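## Task

Move the blue bin, and no other bin, to the bench edge closest to the arms. Then lay the hook flat on the bench next to that bin, with its handle sticking out past that same edge. Every other object must finish on the same thing it rests on now. The result only counts if it stays in place with no robot holding it. At the end, open the grippers and move the arms away.

## Robot and tools

Robots: three identical i2rt Big YAM arms named arm1, arm2 and arm3. Each has six joints, a two-finger gripper and a wrist camera. With joints 1 and 6 at 0 and the hand level and pointing forward, the wrist camera sits on top of the hand and looks toward the fingertips. The hand reaches about 1.0 m from the joint-1 axis. Joints move at different speeds, so the path between two postures can curve widely. Two room cameras, room_a and room_b, are fixed in the room. Camera names: arm1_cam_wrist, arm2_cam_wrist, arm3_cam_wrist, room_a, room_b.

Frame: a single scene frame with its origin on the floor and +z up. The hand point lies midway between the fingertips. The hand z axis runs along the fingers, and the fingers open and close along hand y. Camera calibration (K, distortion, T_world_to_cam, pos_world) is given per camera. It can be off by a few degrees and millimetres. Wrist-camera poses are computed from the reported joints, so they can carry larger errors.

Tool execute_actions(actions, cameras). actions is a list holding one action or none. An empty list only returns the state and images. An action is an object keyed by robot name. Each robot takes a "joints" object with absolute targets, not offsets:
- joint1_rad: -2.879 to 2.879. Rotates the arm about its foot; positive is counter-clockwise seen from above.
- joint2_rad: 0 to 3.141. Shoulder; 0 means the upper arm points backward, and positive swings it up and forward.
- joint3_rad: 0 to 3.019. Elbow; 0 is folded, positive opens it.
- joint4_rad: -1.692 to 1.57. Hand pitch; positive tips the fingers up.
- joint5_rad: -1.57 to 1.57. Sideways hand swing; positive is to the arm's right.
- joint6_rad: -2.094 to 2.094. Hand roll; positive is clockwise seen from behind.
- gripper_m: 0 to 0.093 m, the gap between the fingertips.
Done tolerances are ±0.045, 0.14, 0.09, 0.055, 0.03, 0.035 rad and ±0.003 m. Any joint or robot you leave out keeps pushing toward its old target. All motions in one action start together. An action lasts at most 15 s. An unknown key or an out-of-range value rejects the whole call and nothing moves. cameras is a list of names, or ["all"] or null for every camera, or [] for none. The "pictures" line gives the order of the images.

Tool wait(seconds): 0 to 10. Sends no new command and returns the state and images.
Tool zoom_image(camera, region): region is [x0,y0,x1,y1] in pixels of that camera's latest full image, origin at the top left, at most 504x504.
Tool finished_scene(scene): scene is 1 or 2. It ends the scene for good and reports success. The goal must already be met and must hold steady.

Results: joint_positions; joint torques, which are noisy, offset and never zero even in free air; and joint_status per joint:
- "off_target": the joint stopped short of its target and may still be pushing.
- "contact_stop" or "time_out": the joint held where it stopped. A timed-out joint may keep a nearby target and keep pushing.
- "not_followed": the self/arm-collision check withheld the arm's targets. It may retry them on later actions. The gripper part of the action still runs.
- "limit_stop_at_motor_heat": the arm stopped for heat.
on_its_own lists joints that are acting without a command in this call. In it, "held at" is a target, not a position. A MOTOR HOT line appears at 85 °C. At 100 °C an OVER-TEMPERATURE FAULT makes the arm go limp and fall until it cools. Once a call reports a stop, the rest of that reply's motion calls do not run.

Cautions: the arms do not stop when they touch something and can push hard. To relieve a push, send the joint its current reported position. Holding a load heats the motors, and this continues while you think. A hard press between two robots ends the run. The collision check ignores fingers, gripper housings and wrist cameras, and it can react too late, so keep the arms well apart. Do not drop, slam or fling objects, and never push anything off the work area or onto the floor, which ends the scene. Loose objects may sometimes get nudged by outside disturbances. While you think, the robot holds your last command.

Suggested order: look with the cameras and locate the target bin, the hook and the bench edge nearest the arms. Grip and carry only the correct bin to that edge. Place the hook flat beside it with the handle hanging past the edge. Check that nothing else moved. Open the grippers, withdraw the arms, confirm everything stays in place, then call finished_scene.

Each tool is called after "Call:" as a command line: name --argument value for each argument, lists and objects as JSON in quotes; but a table of rows of numbers goes row by row, as --pt "numbers of a row", without its own name.

## Session

Call:
execute_actions --actions '[]'

Scene clock: 0.00 s.
Joint torques (N m, as the arm reports them, + toward a larger angle): no reading
Motor temperatures (°C, as the motors report them): arm1=[22 21 20 22 21 22] | arm2=[19 20 21 20 20 22] | arm3=[20 21 22 19 19 20]
arm1.joint_positions: joint1_rad=-0.143 joint2_rad=+0.502 joint3_rad=+1.489 joint4_rad=-1.367 joint5_rad=+0.112 joint6_rad=+0.729 gripper_m=+0.095
arm1.joint_status: not commanded
arm1.hand: x=-0.8919 y=+0.1485 z=+1.3289 quat_wxyz=(-0.309, +0.248, -0.790, -0.469) (m; scene frame)
arm2.joint_positions: joint1_rad=-0.726 joint2_rad=+0.511 joint3_rad=+1.449 joint4_rad=-1.168 joint5_rad=+0.195 joint6_rad=-0.050 gripper_m=+0.095
arm2.joint_status: not commanded
arm2.hand: x=+0.1429 y=+0.1046 z=+1.3674 quat_wxyz=(-0.604, +0.258, -0.739, -0.149) (m; scene frame)
arm3.joint_positions: joint1_rad=+0.215 joint2_rad=+0.568 joint3_rad=+1.478 joint4_rad=-1.231 joint5_rad=+0.073 joint6_rad=+0.675 gripper_m=+0.095
arm3.joint_status: not commanded
arm3.hand: x=+0.8852 y=+0.2059 z=+1.3911 quat_wxyz=(-0.170, +0.471, -0.660, -0.560) (m; scene frame)
pictures: arm1_cam_wrist, arm2_cam_wrist, arm3_cam_wrist, room_a, room_b
Images, in order (width x height): arm1_cam_wrist 616x616, arm2_cam_wrist 616x616, arm3_cam_wrist 616x616, room_a 504x504, room_b 504x504.

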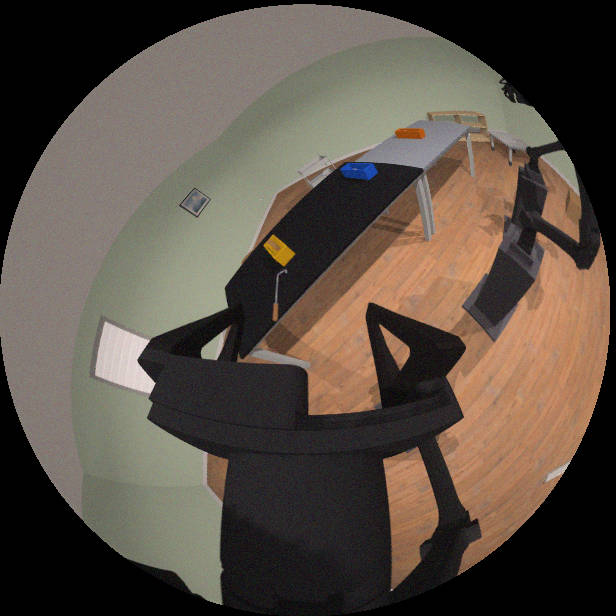

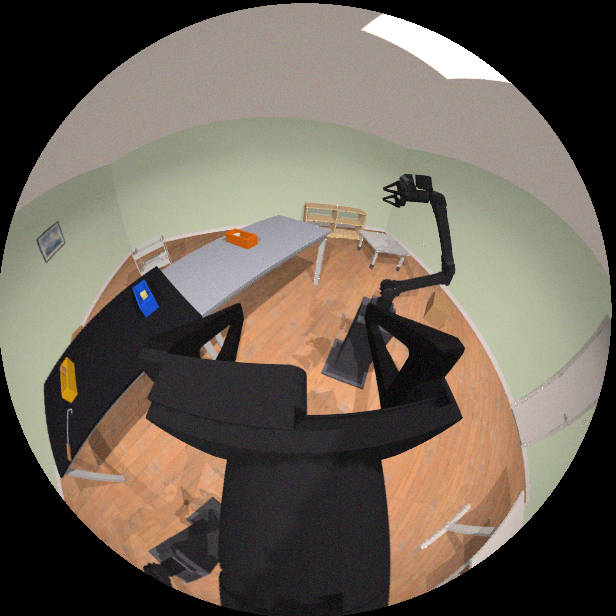

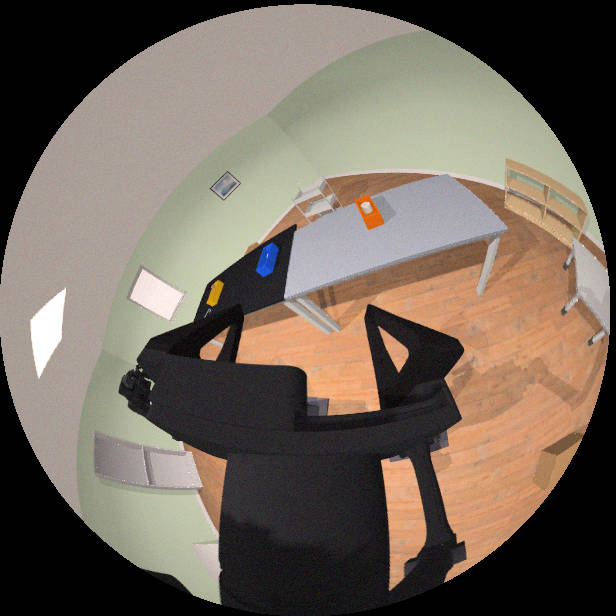

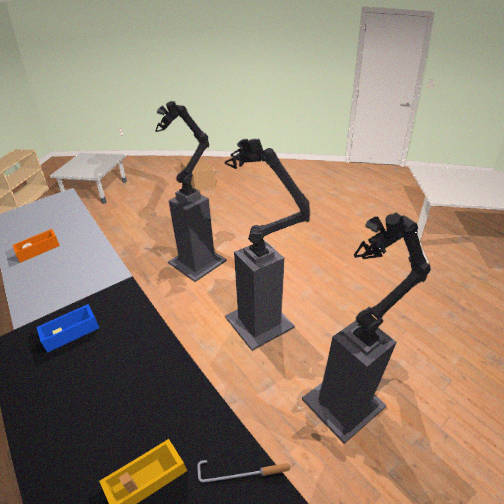

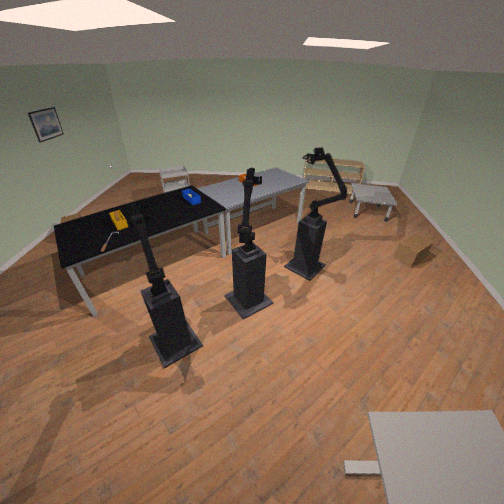

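Call:
zoom_image --camera "room_a" --region '[80, 400, 320, 504]'

Call:
zoom_image --camera "room_a" --region '[0, 260, 160, 380]'

Call:
zoom_image --camera "room_b" --region '[40, 160, 260, 280]'

Region (80, 400, 320, 504) of room_a's 504x504 image, scaled by 2.100, with more detail than that image has; it fills the top 218 rows of this view, and the rest is white.

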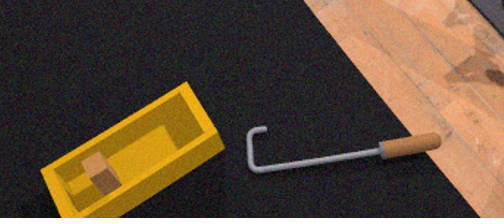

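Region (0, 260, 160, 380) of room_a's 504x504 image, scaled by 3.150, with more detail than that image has; it fills the top 378 rows of this view, and the rest is white.

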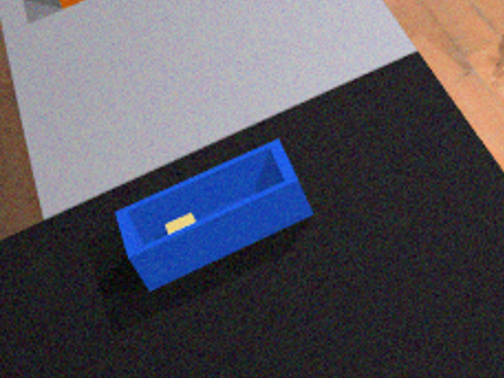

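Region (40, 160, 260, 280) of room_b's 504x504 image, scaled by 2.291, with more detail than that image has; it fills the top 275 rows of this view, and the rest is white.

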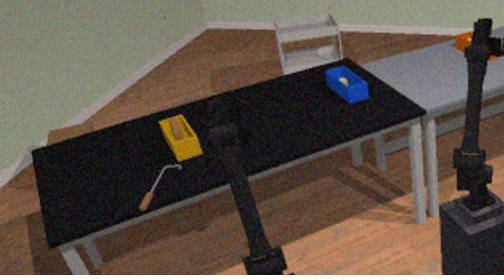

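Call:
execute_actions --actions '[{"arm1":{"joints":{"joint1_rad":0.6,"joint2_rad":1.5,"joint3_rad":0.8,"joint4_rad":0.7,"joint5_rad":0.0,"joint6_rad":0}},"arm2":{"joints":{"joint1_rad":0,"joint2_rad":1.2,"joint3_rad":1.0,"joint4_rad":0.2,"joint5_rad":0,"joint6_rad":0}},"arm3":{"joints":{"joint1_rad":0,"joint2_rad":1.6,"joint3_rad":1.6,"joint4_rad":-0.5,"joint5_rad":0,"joint6_rad":0}}}]'

Scene clock: 4.90 s.
Joint torques (N m, as the arm reports them, + toward a larger angle): arm1=[-0.22 -9.54  9.34  3.32 -0.07 -0.23] | arm2=[-0.87 -7.87 11.88  3.02 -0.19 -0.05] | arm3=[ -0.58 -14.03  11.95   2.8   -0.17  -0.25]
Motor temperatures (°C, as the motors report them): arm1=[22 21 21 22 21 22] | arm2=[19 20 22 20 20 22] | arm3=[20 22 24 19 19 20]
arm1.joint_positions: joint1_rad=+0.605 joint2_rad=+1.476 joint3_rad=+0.786 joint4_rad=+0.681 joint5_rad=+0.002 joint6_rad=+0.013 gripper_m=+0.095
arm1.joint_status: all done
arm1.hand: x=-1.2666 y=+0.4864 z=+0.9959 quat_wxyz=(-0.327, +0.625, -0.340, -0.622) (m; scene frame)
arm2.joint_positions: joint1_rad=+0.006 joint2_rad=+1.208 joint3_rad=+0.986 joint4_rad=+0.184 joint5_rad=+0.002 joint6_rad=-0.010 gripper_m=+0.095
arm2.joint_status: all done
arm2.hand: x=+0.0218 y=+0.5659 z=+1.1553 quat_wxyz=(-0.508, +0.495, -0.523, -0.472) (m; scene frame)
arm3.joint_positions: joint1_rad=+0.005 joint2_rad=+1.591 joint3_rad=+1.580 joint4_rad=-0.522 joint5_rad=+0.003 joint6_rad=+0.011 gripper_m=+0.095
arm3.joint_status: all done
arm3.hand: x=+0.8224 y=+0.6892 z=+1.1536 quat_wxyz=(-0.313, +0.666, -0.558, -0.384) (m; scene frame)
pictures: arm1_cam_wrist, arm2_cam_wrist, arm3_cam_wrist, room_a, room_b
camera_calibration (this result's frames):
arm1_cam_wrist: T_world_to_cam=[[0.832501, 0.553798, -0.0158056, 0.8012], [0.323188, -0.508611, -0.798038, 1.45867], [-0.449991, 0.659259, -0.6024, -0.167051], [0, 0, 0, 1]] pos_world=[-1.2136, 0.408321, 1.0761]
arm2_cam_wrist: T_world_to_cam=[[0.998625, -0.0523829, 0.00205831, 0.00435343], [-0.0306375, -0.615032, -0.787907, 1.26564], [0.0425388, 0.786761, -0.615791, 0.39237], [0, 0, 0, 1]] pos_world=[0.0177377, 0.469936, 1.23882]
arm3_cam_wrist: T_world_to_cam=[[0.981101, 0.193423, -0.00527589, -0.931306], [0.174195, -0.894784, -0.411117, 0.951086], [-0.0842402, 0.402428, -0.911568, 0.967254], [0, 0, 0, 1]] pos_world=[0.829513, 0.641903, 1.26781]
Images, in order (width x height): arm1_cam_wrist 616x616, arm2_cam_wrist 616x616, arm3_cam_wrist 616x616, room_a 504x504, room_b 504x504.

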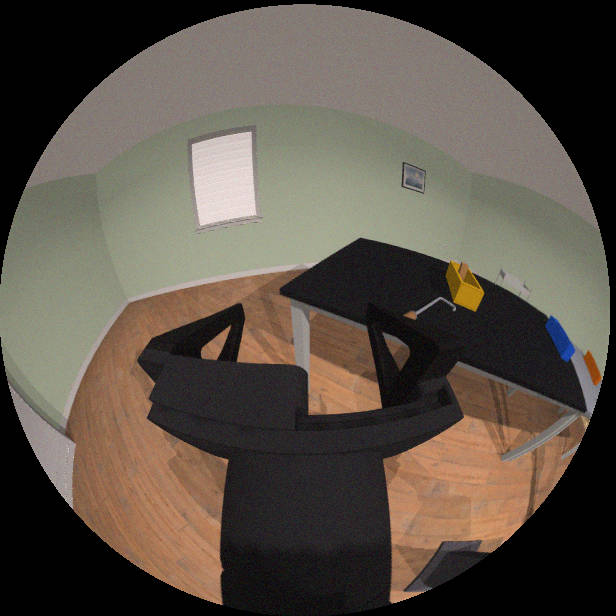

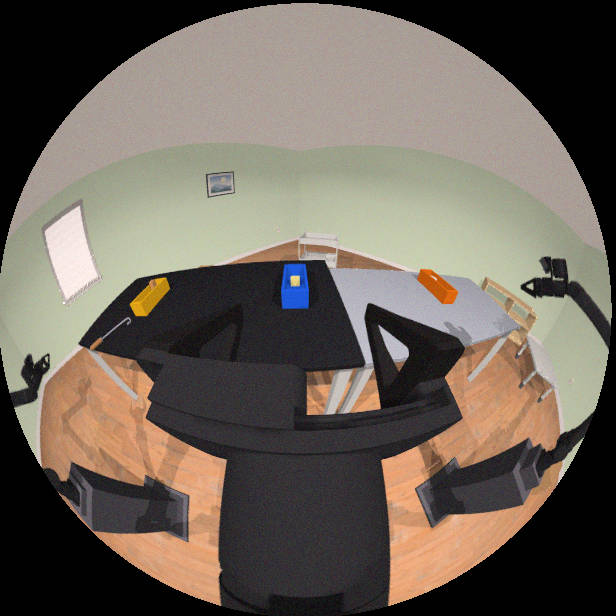

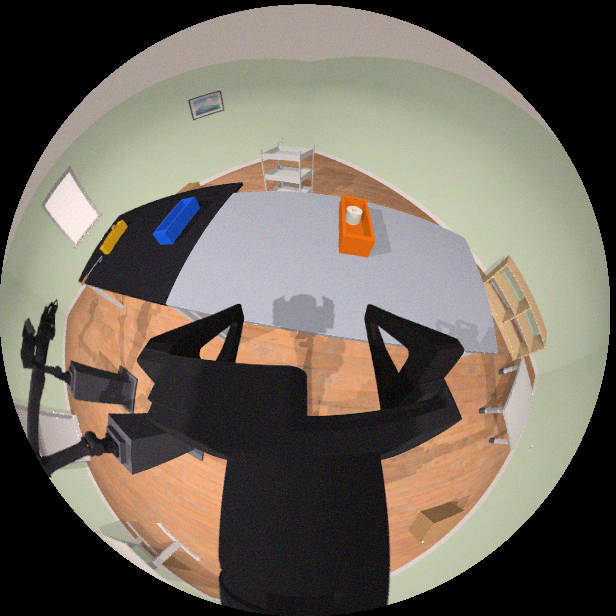

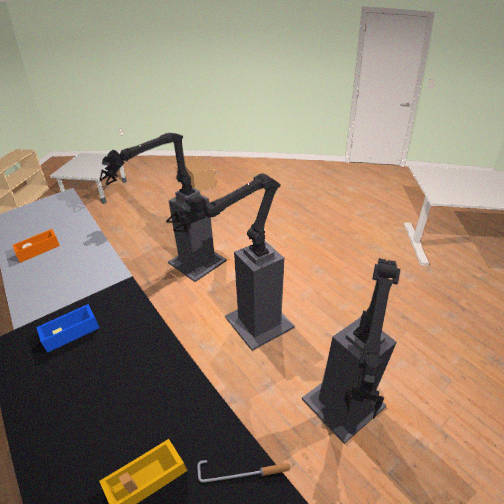

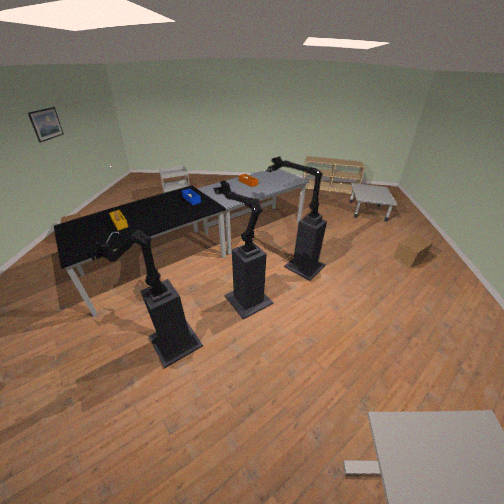

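Call:
execute_actions --actions '[{"arm1":{"joints":{"joint5_rad":1.1}},"arm2":{"joints":{"joint3_rad":1.6}},"arm3":{"joints":{"joint4_rad":0.5}}}]' --cameras '[]'

Call:
execute_actions --actions '[{"arm1":{"joints":{"joint2_rad":1.75,"joint4_rad":0.95}},"arm2":{"joints":{"joint2_rad":1.9}},"arm3":{"joints":{"joint2_rad":0.9}}}]' --cameras '["arm1_cam_wrist","arm2_cam_wrist"]'

Scene clock: 8.00 s.
Joint torques (N m, as the arm reports them, + toward a larger angle): arm1=[ 0.73 -8.21  9.04  2.7   0.26 -0.21] | arm2=[-0.73 -4.52 12.46  1.85 -0.18 -0.05] | arm3=[ -0.37 -14.46  11.71   2.47  -0.18  -0.25]
Motor temperatures (°C, as the motors report them): arm1=[22 21 21 22 21 22] | arm2=[19 20 23 20 20 22] | arm3=[20 22 25 19 19 20]
arm1.joint_positions: joint1_rad=+0.605 joint2_rad=+1.476 joint3_rad=+0.786 joint4_rad=+0.682 joint5_rad=+1.096 joint6_rad=+0.012 gripper_m=+0.095
arm1.joint_status: all done
arm1.hand: x=-1.0880 y=+0.4939 z=+0.9971 quat_wxyz=(-0.607, +0.359, -0.611, -0.359) (m; scene frame)
arm2.joint_positions: joint1_rad=+0.006 joint2_rad=+1.183 joint3_rad=+1.566 joint4_rad=+0.195 joint5_rad=+0.002 joint6_rad=-0.010 gripper_m=+0.095
arm2.joint_status: all done
arm2.hand: x=+0.0181 y=+0.4988 z=+1.5239 quat_wxyz=(-0.644, +0.327, -0.346, -0.599) (m; scene frame)
arm3.joint_positions: joint1_rad=+0.005 joint2_rad=+1.591 joint3_rad=+1.580 joint4_rad=+0.476 joint5_rad=+0.003 joint6_rad=+0.011 gripper_m=+0.095
arm3.joint_status: all done
arm3.hand: x=+0.8220 y=+0.6976 z=+1.3890 quat_wxyz=(-0.537, +0.401, -0.339, -0.660) (m; scene frame)
pictures: none
No camera images: the call's "cameras" was empty. Leave "cameras" out to get every camera's image.

Scene clock: 10.13 s.
Joint torques (N m, as the arm reports them, + toward a larger angle): arm1=[  0.26 -13.39   7.43   2.91   0.15  -0.15] | arm2=[ -0.71 -17.66  11.65   2.58  -0.18  -0.05] | arm3=[-0.56  0.28  7.77  0.16 -0.19 -0.24]
Motor temperatures (°C, as the motors report them): arm1=[22 21 22 22 21 22] | arm2=[19 20 23 20 20 22] | arm3=[20 22 25 19 19 20]
arm1.joint_positions: joint1_rad=+0.605 joint2_rad=+1.751 joint3_rad=+0.786 joint4_rad=+0.933 joint5_rad=+1.097 joint6_rad=+0.012 gripper_m=+0.095
arm1.joint_status: all done
arm1.hand: x=-1.1021 y=+0.5150 z=+0.8999 quat_wxyz=(-0.608, +0.367, -0.611, -0.351) (m; scene frame)
arm2.joint_positions: joint1_rad=+0.006 joint2_rad=+1.907 joint3_rad=+1.585 joint4_rad=+0.194 joint5_rad=+0.002 joint6_rad=-0.010 gripper_m=+0.095
arm2.joint_status: all done
arm2.hand: x=+0.0372 y=+0.8134 z=+1.0535 quat_wxyz=(-0.484, +0.516, -0.545, -0.450) (m; scene frame)
arm3.joint_positions: joint1_rad=+0.005 joint2_rad=+0.895 joint3_rad=+1.592 joint4_rad=+0.504 joint5_rad=+0.003 joint6_rad=+0.011 gripper_m=+0.095
arm3.joint_status: all done
arm3.hand: x=+0.9145 y=+0.2276 z=+1.7185 quat_wxyz=(-0.621, +0.139, -0.121, -0.762) (m; scene frame)
pictures: arm1_cam_wrist, arm2_cam_wrist
camera_calibration (this result's frames):
arm1_cam_wrist: T_world_to_cam=[[0.873791, -0.486045, 0.0157937, 1.19944], [-0.283363, -0.535274, -0.795731, 0.686631], [0.395215, 0.690827, -0.605445, 0.748283], [0, 0, 0, 1]] pos_world=[-1.14923, 0.433583, 0.980474]
arm2_cam_wrist: T_world_to_cam=[[0.99864, -0.0521278, 0.00113446, 0.00294325], [-0.0348361, -0.683246, -0.729357, 1.33207], [0.0387949, 0.728325, -0.684133, 0.253983], [0, 0, 0, 1]] pos_world=[0.0336118, 0.725306, 1.14531]
Images, in order (width x height): arm1_cam_wrist 616x616, arm2_cam_wrist 616x616.

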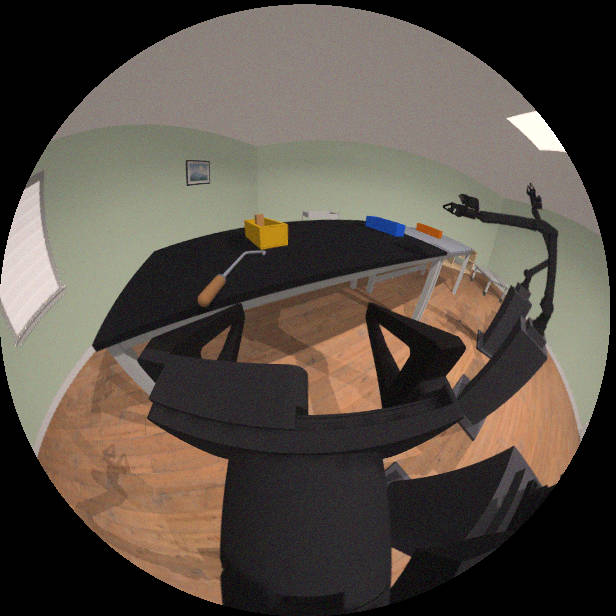

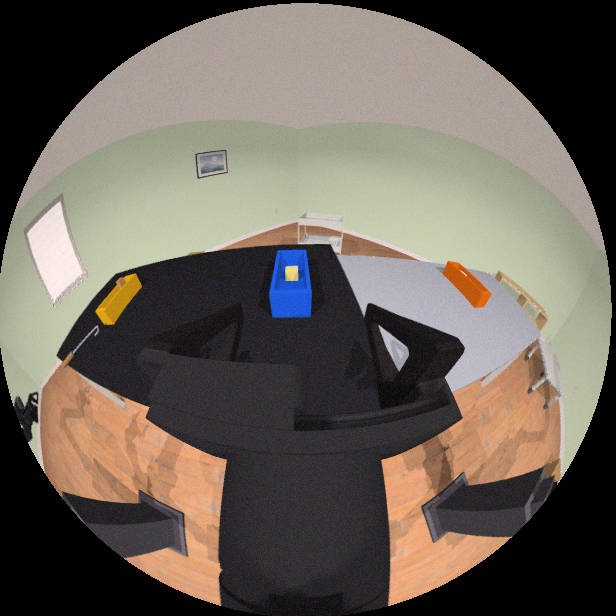

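Call:
zoom_image --camera "arm1_cam_wrist" --region '[170, 210, 310, 320]'

Call:
zoom_image --camera "arm2_cam_wrist" --region '[240, 230, 360, 330]'

Region (170, 210, 310, 320) of arm1_cam_wrist's 616x616 image, scaled by 3.600, with more detail than that image has; it fills the top 396 rows of this view, and the rest is white.

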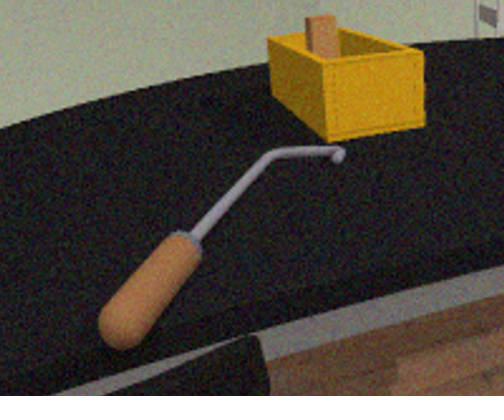

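Region (240, 230, 360, 330) of arm2_cam_wrist's 616x616 image, scaled by 4.200, with more detail than that image has.

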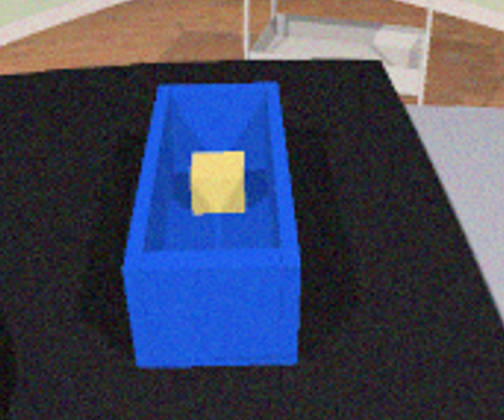

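Call:
execute_actions --actions '[{"arm1":{"joints":{"joint1_rad":0.625,"joint2_rad":2.275,"joint3_rad":1.465,"joint4_rad":0.847,"joint5_rad":1.15,"joint6_rad":0}},"arm2":{"joints":{"joint1_rad":-0.2,"joint2_rad":1.5,"joint3_rad":0.7,"joint4_rad":0.8,"joint5_rad":0}},"arm3":{"joints":{"joint1_rad":-0.5,"joint2_rad":0.5,"joint3_rad":0.6,"joint4_rad":0}}}]' --cameras '["arm1_cam_wrist","room_a","room_b"]'

Scene clock: 13.23 s.
Joint torques (N m, as the arm reports them, + toward a larger angle): arm1=[  2.24 -19.74   9.65   1.98   0.07  -0.14] | arm2=[-0.43 -9.17  7.77  3.   -0.21 -0.08] | arm3=[-0.49  0.58 10.79  1.62 -0.1  -0.25]
Motor temperatures (°C, as the motors report them): arm1=[22 21 22 22 21 22] | arm2=[19 21 24 20 20 22] | arm3=[20 22 25 19 19 20]
arm1.joint_positions: joint1_rad=+0.613 joint2_rad=+2.266 joint3_rad=+1.432 joint4_rad=+0.851 joint5_rad=+1.148 joint6_rad=+0.012 gripper_m=+0.095
arm1.joint_status: all done
arm1.hand: x=-1.2109 y=+0.6738 z=+0.8249 quat_wxyz=(-0.614, +0.336, -0.620, -0.355) (m; scene frame)
arm2.joint_positions: joint1_rad=-0.196 joint2_rad=+1.500 joint3_rad=+0.702 joint4_rad=+0.784 joint5_rad=+0.002 joint6_rad=-0.008 gripper_m=+0.095
arm2.joint_status: all done
arm2.hand: x=+0.1366 y=+0.5531 z=+0.9766 quat_wxyz=(-0.560, +0.434, -0.564, -0.424) (m; scene frame)
arm3.joint_positions: joint1_rad=-0.495 joint2_rad=+0.501 joint3_rad=+0.595 joint4_rad=+0.006 joint5_rad=+0.001 joint6_rad=+0.011 gripper_m=+0.095
arm3.joint_status: all done
arm3.hand: x=+1.0592 y=+0.3413 z=+1.2071 quat_wxyz=(-0.595, +0.392, -0.546, -0.441) (m; scene frame)
pictures: arm1_cam_wrist, room_a, room_b
camera_calibration (this result's frames):
arm1_cam_wrist: T_world_to_cam=[[0.851451, -0.523667, -0.0283665, 1.40761], [-0.327667, -0.488976, -0.808416, 0.606687], [0.40947, 0.697621, -0.587928, 0.634412], [0, 0, 0, 1]] pos_world=[-1.25949, 0.591195, 0.903373]
Images, in order (width x height): arm1_cam_wrist 616x616, room_a 504x504, room_b 504x504.

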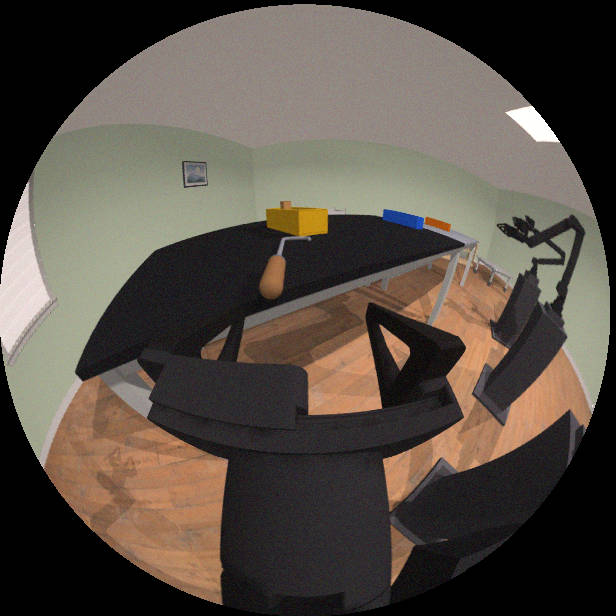

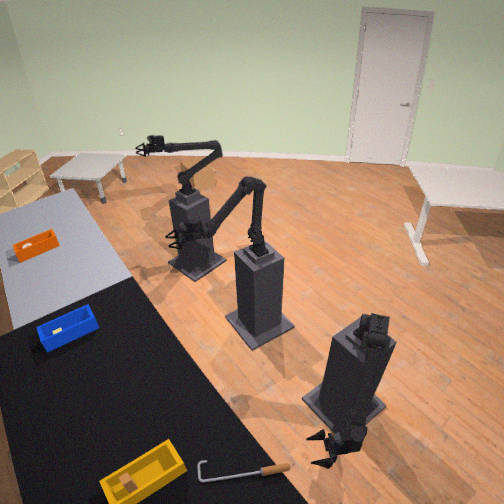

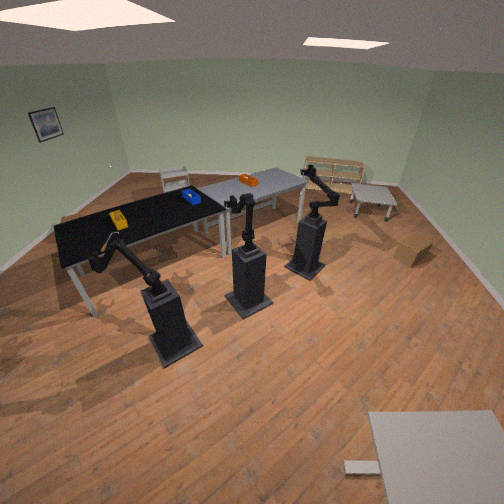

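Call:
zoom_image --camera "arm1_cam_wrist" --region '[220, 210, 380, 330]'

Call:
zoom_image --camera "room_a" --region '[240, 410, 380, 504]'

Region (220, 210, 380, 330) of arm1_cam_wrist's 616x616 image, scaled by 3.150, with more detail than that image has; it fills the top 378 rows of this view, and the rest is white.

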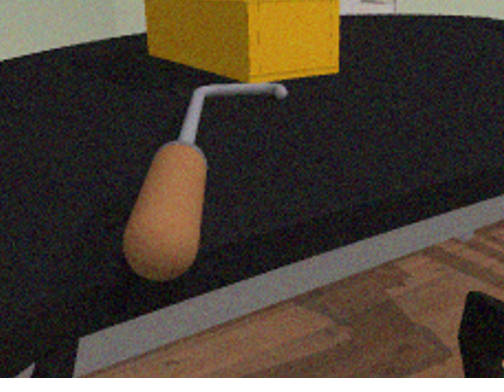

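Region (240, 410, 380, 504) of room_a's 504x504 image, scaled by 3.600, with more detail than that image has; it fills the top 338 rows of this view, and the rest is white.

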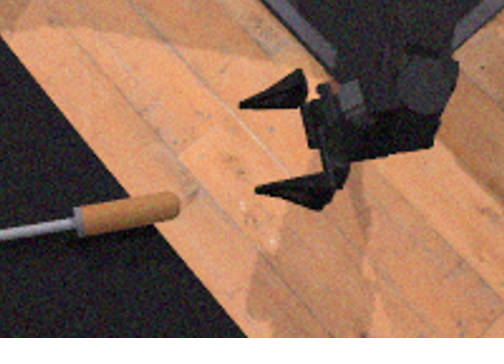

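Call:
execute_actions --actions '[{"arm1":{"joints":{"joint1_rad":0.543,"joint2_rad":2.425,"joint3_rad":1.735,"joint4_rad":0.715,"joint5_rad":1.082,"gripper_m":0.075}}}]' --cameras '["arm1_cam_wrist","room_a","room_b"]'

Call:
zoom_image --camera "arm1_cam_wrist" --region '[220, 210, 400, 350]'

Call:
zoom_image --camera "room_a" --region '[240, 410, 380, 504]'

Call:
zoom_image --camera "room_b" --region '[70, 220, 150, 280]'

Scene clock: 15.57 s.
Joint torques (N m, as the arm reports them, + toward a larger angle): arm1=[  0.92 -20.31  10.96   1.81  -0.15  -0.15] | arm2=[-0.71 -8.76  7.84  3.07 -0.2  -0.07] | arm3=[-0.37  0.73 10.68  1.66 -0.11 -0.24]
Motor temperatures (°C, as the motors report them): arm1=[22 22 22 22 21 22] | arm2=[19 21 24 20 20 22] | arm3=[20 22 25 19 19 20]
arm1.joint_positions: joint1_rad=+0.535 joint2_rad=+2.405 joint3_rad=+1.692 joint4_rad=+0.722 joint5_rad=+1.085 joint6_rad=+0.012 gripper_m=+0.075
arm1.joint_status: all done
arm1.hand: x=-1.1979 y=+0.7545 z=+0.8133 quat_wxyz=(-0.617, +0.335, -0.621, -0.347) (m; scene frame)
arm2.joint_positions: joint1_rad=-0.196 joint2_rad=+1.500 joint3_rad=+0.702 joint4_rad=+0.784 joint5_rad=+0.002 joint6_rad=-0.008 gripper_m=+0.095
arm2.joint_status: not commanded
arm2.hand: x=+0.1366 y=+0.5531 z=+0.9766 quat_wxyz=(-0.560, +0.434, -0.564, -0.424) (m; scene frame)
arm3.joint_positions: joint1_rad=-0.495 joint2_rad=+0.501 joint3_rad=+0.595 joint4_rad=+0.006 joint5_rad=+0.001 joint6_rad=+0.011 gripper_m=+0.095
arm3.joint_status: not commanded
arm3.hand: x=+1.0592 y=+0.3413 z=+1.2071 quat_wxyz=(-0.595, +0.392, -0.546, -0.441) (m; scene frame)
pictures: arm1_cam_wrist, room_a, room_b
camera_calibration (this result's frames):
arm1_cam_wrist: T_world_to_cam=[[0.844101, -0.535795, -0.0204322, 1.43232], [-0.330367, -0.489695, -0.80688, 0.637148], [0.422317, 0.687838, -0.590361, 0.59075], [0, 0, 0, 1]] pos_world=[-1.24801, 0.673099, 0.892124]
Images, in order (width x height): arm1_cam_wrist 616x616, room_a 504x504, room_b 504x504.

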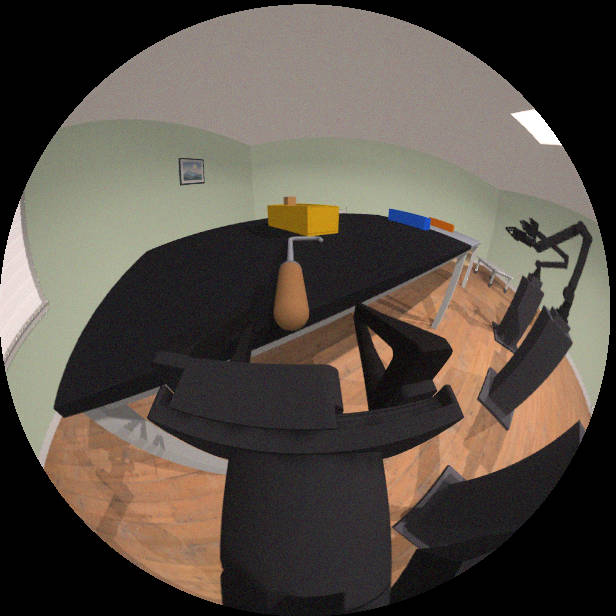

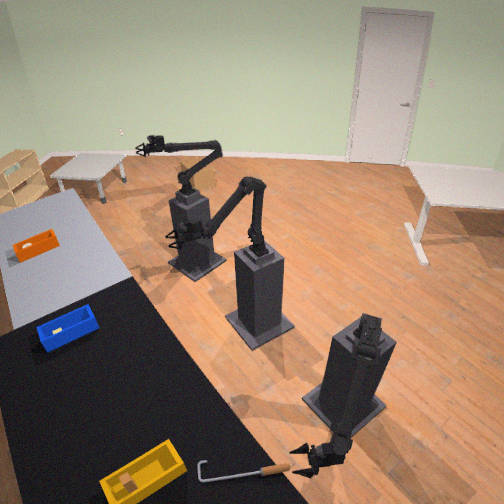

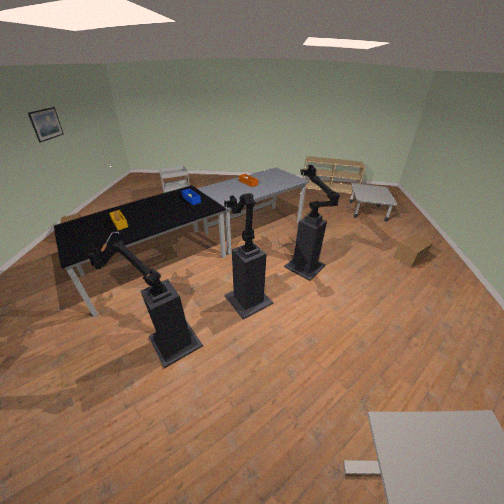

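Region (220, 210, 400, 350) of arm1_cam_wrist's 616x616 image, scaled by 2.800, with more detail than that image has.

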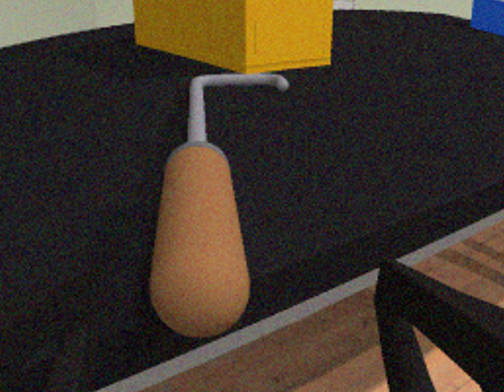

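Region (240, 410, 380, 504) of room_a's 504x504 image, scaled by 3.600, with more detail than that image has; it fills the top 338 rows of this view, and the rest is white.

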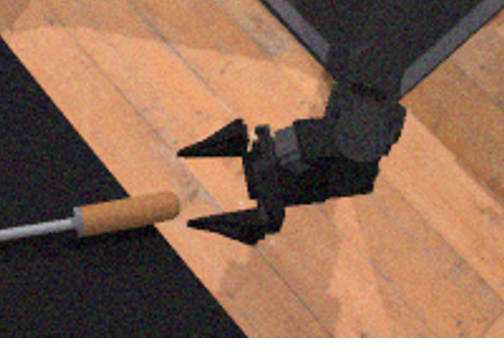

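Region (70, 220, 150, 280) of room_b's 504x504 image, scaled by 6.300, with more detail than that image has; it fills the top 378 rows of this view, and the rest is white.

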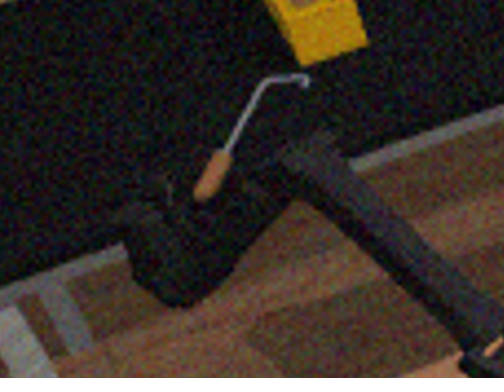

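Call:
execute_actions --actions '[{"arm1":{"joints":{"joint1_rad":0.474,"joint2_rad":2.497,"joint3_rad":1.89,"joint4_rad":0.635,"joint5_rad":0.96}}}]' --cameras '["arm1_cam_wrist","room_a"]'

Call:
zoom_image --camera "room_a" --region '[240, 410, 380, 504]'

Scene clock: 17.03 s.
Joint torques (N m, as the arm reports them, + toward a larger angle): arm1=[  2.32 -21.18  12.13   1.81  -0.11  -0.1 ] | arm2=[-0.52 -8.68  7.8   2.96 -0.21 -0.06] | arm3=[-0.47  0.83 10.72  1.7  -0.11 -0.24]
Motor temperatures (°C, as the motors report them): arm1=[22 22 23 22 21 22] | arm2=[19 21 24 20 20 22] | arm3=[20 22 26 19 19 20]
arm1.joint_positions: joint1_rad=+0.468 joint2_rad=+2.464 joint3_rad=+1.843 joint4_rad=+0.644 joint5_rad=+0.964 joint6_rad=+0.012 gripper_m=+0.075
arm1.joint_status: all done
arm1.hand: x=-1.1781 y=+0.8113 z=+0.8238 quat_wxyz=(-0.608, +0.347, -0.611, -0.369) (m; scene frame)
arm2.joint_positions: joint1_rad=-0.196 joint2_rad=+1.500 joint3_rad=+0.702 joint4_rad=+0.784 joint5_rad=+0.002 joint6_rad=-0.008 gripper_m=+0.095
arm2.joint_status: not commanded
arm2.hand: x=+0.1366 y=+0.5531 z=+0.9766 quat_wxyz=(-0.560, +0.434, -0.564, -0.424) (m; scene frame)
arm3.joint_positions: joint1_rad=-0.495 joint2_rad=+0.501 joint3_rad=+0.595 joint4_rad=+0.006 joint5_rad=+0.001 joint6_rad=+0.011 gripper_m=+0.095
arm3.joint_status: not commanded
arm3.hand: x=+1.0592 y=+0.3413 z=+1.2071 quat_wxyz=(-0.595, +0.392, -0.546, -0.441) (m; scene frame)
pictures: arm1_cam_wrist, room_a
camera_calibration (this result's frames):
arm1_cam_wrist: T_world_to_cam=[[0.871547, -0.489318, -0.0312093, 1.44984], [-0.307735, -0.496345, -0.811751, 0.716042], [0.381714, 0.717083, -0.583169, 0.472055], [0, 0, 0, 1]] pos_world=[-1.22344, 0.726333, 0.901785]
Images, in order (width x height): arm1_cam_wrist 616x616, room_a 504x504.

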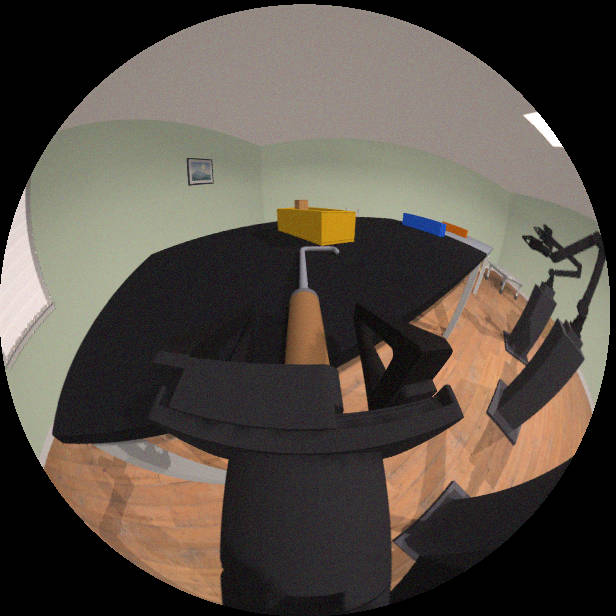

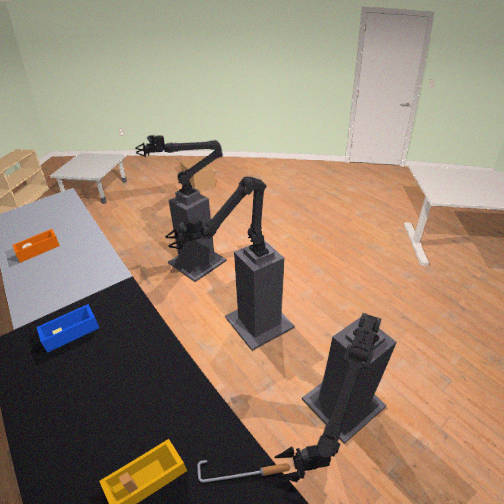

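Region (240, 410, 380, 504) of room_a's 504x504 image, scaled by 3.600, with more detail than that image has; it fills the top 338 rows of this view, and the rest is white.

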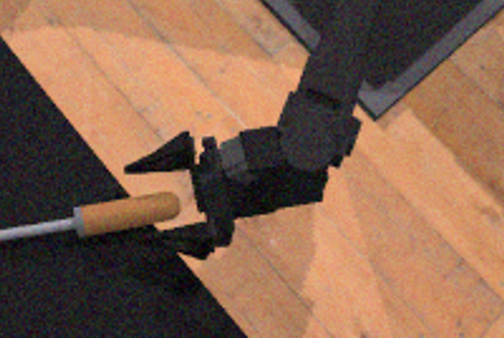

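Call:
execute_actions --actions '[{"arm1":{"joints":{"joint2_rad":2.52,"gripper_m":0.05}}}]' --cameras '["arm1_cam_wrist"]'

Scene clock: 17.87 s.
Joint torques (N m, as the arm reports them, + toward a larger angle): arm1=[  1.2  -21.55  11.85   1.61  -0.14  -0.16] | arm2=[-0.71 -8.84  7.79  3.02 -0.2  -0.07] | arm3=[-0.45  0.65 10.71  1.67 -0.1  -0.24]
Motor temperatures (°C, as the motors report them): arm1=[22 22 23 22 21 22] | arm2=[19 21 24 20 20 22] | arm3=[20 22 26 19 19 20]
arm1.joint_positions: joint1_rad=+0.468 joint2_rad=+2.482 joint3_rad=+1.843 joint4_rad=+0.644 joint5_rad=+0.964 joint6_rad=+0.012 gripper_m=+0.050
arm1.joint_status: all done
arm1.hand: x=-1.1778 y=+0.8106 z=+0.8094 quat_wxyz=(-0.608, +0.353, -0.612, -0.363) (m; scene frame)
arm2.joint_positions: joint1_rad=-0.196 joint2_rad=+1.500 joint3_rad=+0.702 joint4_rad=+0.784 joint5_rad=+0.002 joint6_rad=-0.008 gripper_m=+0.095
arm2.joint_status: not commanded
arm2.hand: x=+0.1366 y=+0.5531 z=+0.9766 quat_wxyz=(-0.560, +0.434, -0.564, -0.424) (m; scene frame)
arm3.joint_positions: joint1_rad=-0.495 joint2_rad=+0.501 joint3_rad=+0.595 joint4_rad=+0.006 joint5_rad=+0.001 joint6_rad=+0.011 gripper_m=+0.095
arm3.joint_status: not commanded
arm3.hand: x=+1.0592 y=+0.3413 z=+1.2071 quat_wxyz=(-0.595, +0.392, -0.546, -0.441) (m; scene frame)
pictures: arm1_cam_wrist
camera_calibration (this result's frames):
arm1_cam_wrist: T_world_to_cam=[[0.871732, -0.489695, -0.0167818, 1.43761], [-0.301508, -0.509104, -0.806167, 0.717283], [0.386232, 0.707822, -0.59145, 0.483557], [0, 0, 0, 1]] pos_world=[-1.22371, 0.726892, 0.888375]
Images, in order (width x height): arm1_cam_wrist 616x616.

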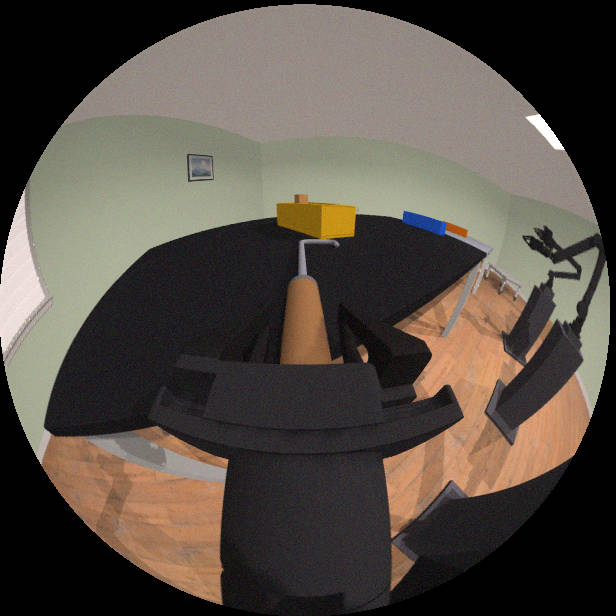

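Call:
execute_actions --actions '[{"arm1":{"joints":{"joint2_rad":2.525,"gripper_m":0.0}}}]' --cameras '["arm1_cam_wrist"]'

Scene clock: 35.03 s.
Joint torques (N m, as the arm reports them, + toward a larger angle): arm1=[  1.39 -21.29  11.69   1.98   0.03  -0.09] | arm2=[-0.57 -8.68  7.8   2.97 -0.2  -0.07] | arm3=[-0.55  0.83 10.71  1.64 -0.11 -0.25]
Motor temperatures (°C, as the motors report them): arm1=[22 23 26 22 21 22] | arm2=[19 21 24 20 20 22] | arm3=[20 22 27 19 19 20]
arm1.joint_positions: joint1_rad=+0.468 joint2_rad=+2.482 joint3_rad=+1.843 joint4_rad=+0.644 joint5_rad=+0.960 joint6_rad=+0.010 gripper_m=+0.030
arm1.joint_status: gripper_m off_target (ended at +0.030, target +0.000); the others done
arm1.hand: x=-1.1783 y=+0.8109 z=+0.8095 quat_wxyz=(-0.607, +0.354, -0.611, -0.363) (m; scene frame)
arm2.joint_positions: joint1_rad=-0.196 joint2_rad=+1.500 joint3_rad=+0.702 joint4_rad=+0.784 joint5_rad=+0.002 joint6_rad=-0.008 gripper_m=+0.095
arm2.joint_status: not commanded
arm2.hand: x=+0.1366 y=+0.5531 z=+0.9766 quat_wxyz=(-0.560, +0.434, -0.564, -0.424) (m; scene frame)
arm3.joint_positions: joint1_rad=-0.495 joint2_rad=+0.501 joint3_rad=+0.595 joint4_rad=+0.006 joint5_rad=+0.001 joint6_rad=+0.011 gripper_m=+0.095
arm3.joint_status: not commanded
arm3.hand: x=+1.0592 y=+0.3413 z=+1.2071 quat_wxyz=(-0.595, +0.392, -0.546, -0.441) (m; scene frame)
pictures: arm1_cam_wrist
camera_calibration (this result's frames):
arm1_cam_wrist: T_world_to_cam=[[0.873429, -0.486713, -0.0152498, 1.43655], [-0.298676, -0.510728, -0.806195, 0.721951], [0.384597, 0.708708, -0.591454, 0.480912], [0, 0, 0, 1]] pos_world=[-1.22405, 0.72708, 0.888377]
Images, in order (width x height): arm1_cam_wrist 616x616.

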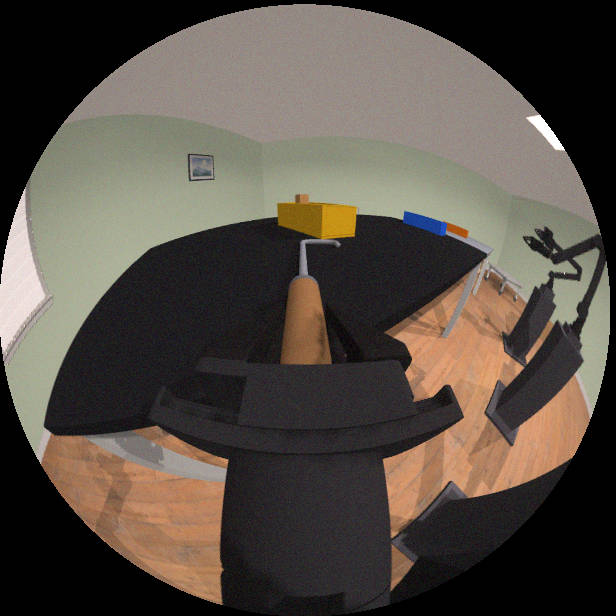

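Call:
execute_actions --actions '[{"arm1":{"joints":{"joint2_rad":2.25,"joint4_rad":0.45}}}]' --cameras '["arm1_cam_wrist","room_a"]'

Scene clock: 37.00 s.
Joint torques (N m, as the arm reports them, + toward a larger angle): arm1=[  1.86 -24.7   12.04   2.36   0.01  -0.08] | arm2=[-0.65 -8.94  7.84  3.05 -0.19 -0.07] | arm3=[-0.64  0.6  10.71  1.67 -0.11 -0.24]
Motor temperatures (°C, as the motors report them): arm1=[22 23 26 22 21 22] | arm2=[19 21 24 20 20 22] | arm3=[20 22 27 19 19 20]
arm1.joint_positions: joint1_rad=+0.468 joint2_rad=+2.266 joint3_rad=+1.850 joint4_rad=+0.444 joint5_rad=+0.960 joint6_rad=+0.008 gripper_m=+0.029
arm1.joint_status: all done
arm1.hand: x=-1.1772 y=+0.8080 z=+0.9560 quat_wxyz=(-0.608, +0.347, -0.610, -0.371) (m; scene frame)
arm2.joint_positions: joint1_rad=-0.196 joint2_rad=+1.500 joint3_rad=+0.702 joint4_rad=+0.784 joint5_rad=+0.002 joint6_rad=-0.008 gripper_m=+0.095
arm2.joint_status: not commanded
arm2.hand: x=+0.1366 y=+0.5531 z=+0.9766 quat_wxyz=(-0.560, +0.434, -0.564, -0.424) (m; scene frame)
arm3.joint_positions: joint1_rad=-0.495 joint2_rad=+0.501 joint3_rad=+0.595 joint4_rad=+0.006 joint5_rad=+0.001 joint6_rad=+0.011 gripper_m=+0.095
arm3.joint_status: not commanded
arm3.hand: x=+1.0592 y=+0.3413 z=+1.2071 quat_wxyz=(-0.595, +0.392, -0.546, -0.441) (m; scene frame)
pictures: arm1_cam_wrist, room_a
camera_calibration (this result's frames):
arm1_cam_wrist: T_world_to_cam=[[0.873404, -0.485921, -0.0323615, 1.4521], [-0.30528, -0.494519, -0.813791, 0.825289], [0.379434, 0.720647, -0.580256, 0.542775], [0, 0, 0, 1]] pos_world=[-1.22227, 0.722578, 1.03355]
Images, in order (width x height): arm1_cam_wrist 616x616, room_a 504x504.

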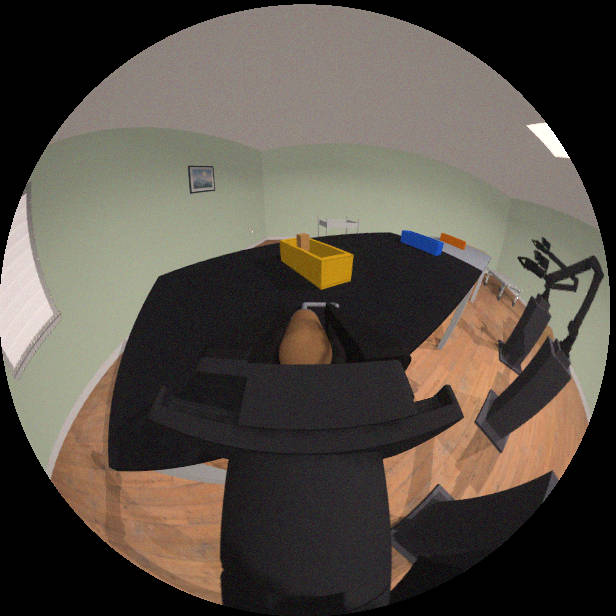

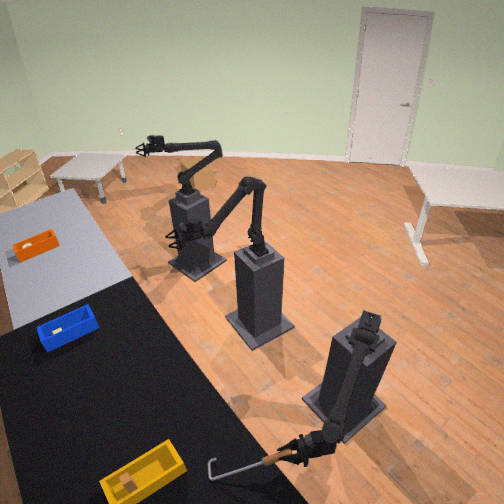

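Call:
execute_actions --actions '[{"arm1":{"joints":{"joint2_rad":2.49,"joint4_rad":0.61}}}]' --cameras '["arm1_cam_wrist","room_a"]'

Scene clock: 38.77 s.
Joint torques (N m, as the arm reports them, + toward a larger angle): arm1=[  0.47 -23.8   10.61   2.04  -0.09  -0.07] | arm2=[-0.66 -8.74  7.8   3.   -0.21 -0.07] | arm3=[-0.46  0.72 10.68  1.66 -0.11 -0.23]
Motor temperatures (°C, as the motors report them): arm1=[22 24 26 22 21 22] | arm2=[19 21 24 20 20 22] | arm3=[20 22 28 19 19 20]
arm1.joint_positions: joint1_rad=+0.470 joint2_rad=+2.483 joint3_rad=+1.856 joint4_rad=+0.614 joint5_rad=+0.964 joint6_rad=+0.004 gripper_m=+0.029
arm1.joint_status: all done
arm1.hand: x=-1.1809 y=+0.8125 z=+0.8094 quat_wxyz=(-0.608, +0.363, -0.611, -0.354) (m; scene frame)
arm2.joint_positions: joint1_rad=-0.196 joint2_rad=+1.500 joint3_rad=+0.702 joint4_rad=+0.784 joint5_rad=+0.002 joint6_rad=-0.008 gripper_m=+0.095
arm2.joint_status: not commanded
arm2.hand: x=+0.1366 y=+0.5531 z=+0.9766 quat_wxyz=(-0.560, +0.434, -0.564, -0.424) (m; scene frame)
arm3.joint_positions: joint1_rad=-0.495 joint2_rad=+0.501 joint3_rad=+0.595 joint4_rad=+0.006 joint5_rad=+0.001 joint6_rad=+0.011 gripper_m=+0.095
arm3.joint_status: not commanded
arm3.hand: x=+1.0592 y=+0.3413 z=+1.2071 quat_wxyz=(-0.595, +0.392, -0.546, -0.441) (m; scene frame)
pictures: arm1_cam_wrist, room_a
camera_calibration (this result's frames):
arm1_cam_wrist: T_world_to_cam=[[0.872944, -0.487781, 0.00621849, 1.42252], [-0.288362, -0.526258, -0.799938, 0.741685], [0.393467, 0.696508, -0.600051, 0.508029], [0, 0, 0, 1]] pos_world=[-1.2278, 0.730347, 0.889299]
Images, in order (width x height): arm1_cam_wrist 616x616, room_a 504x504.

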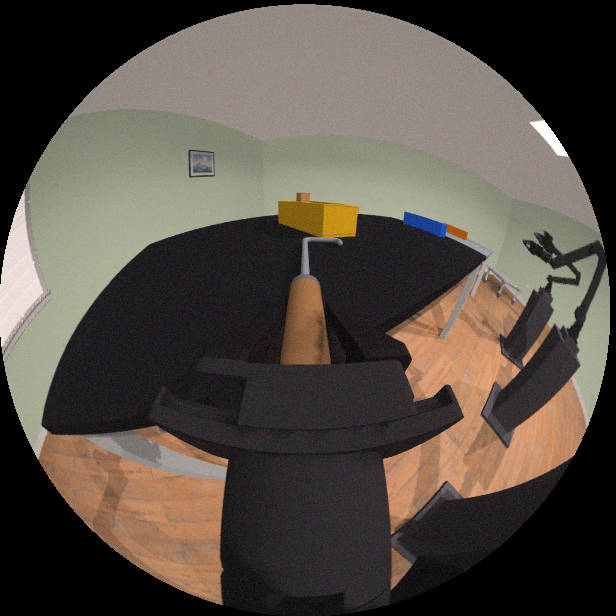

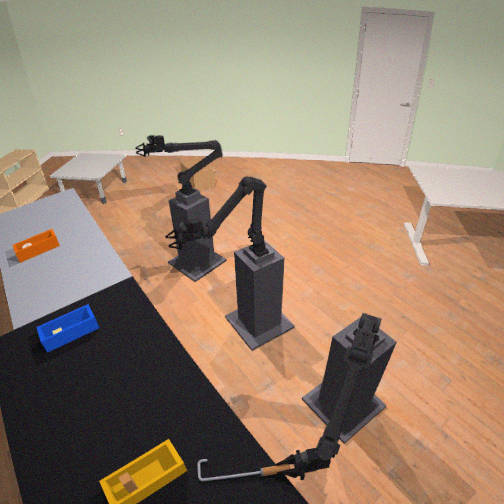

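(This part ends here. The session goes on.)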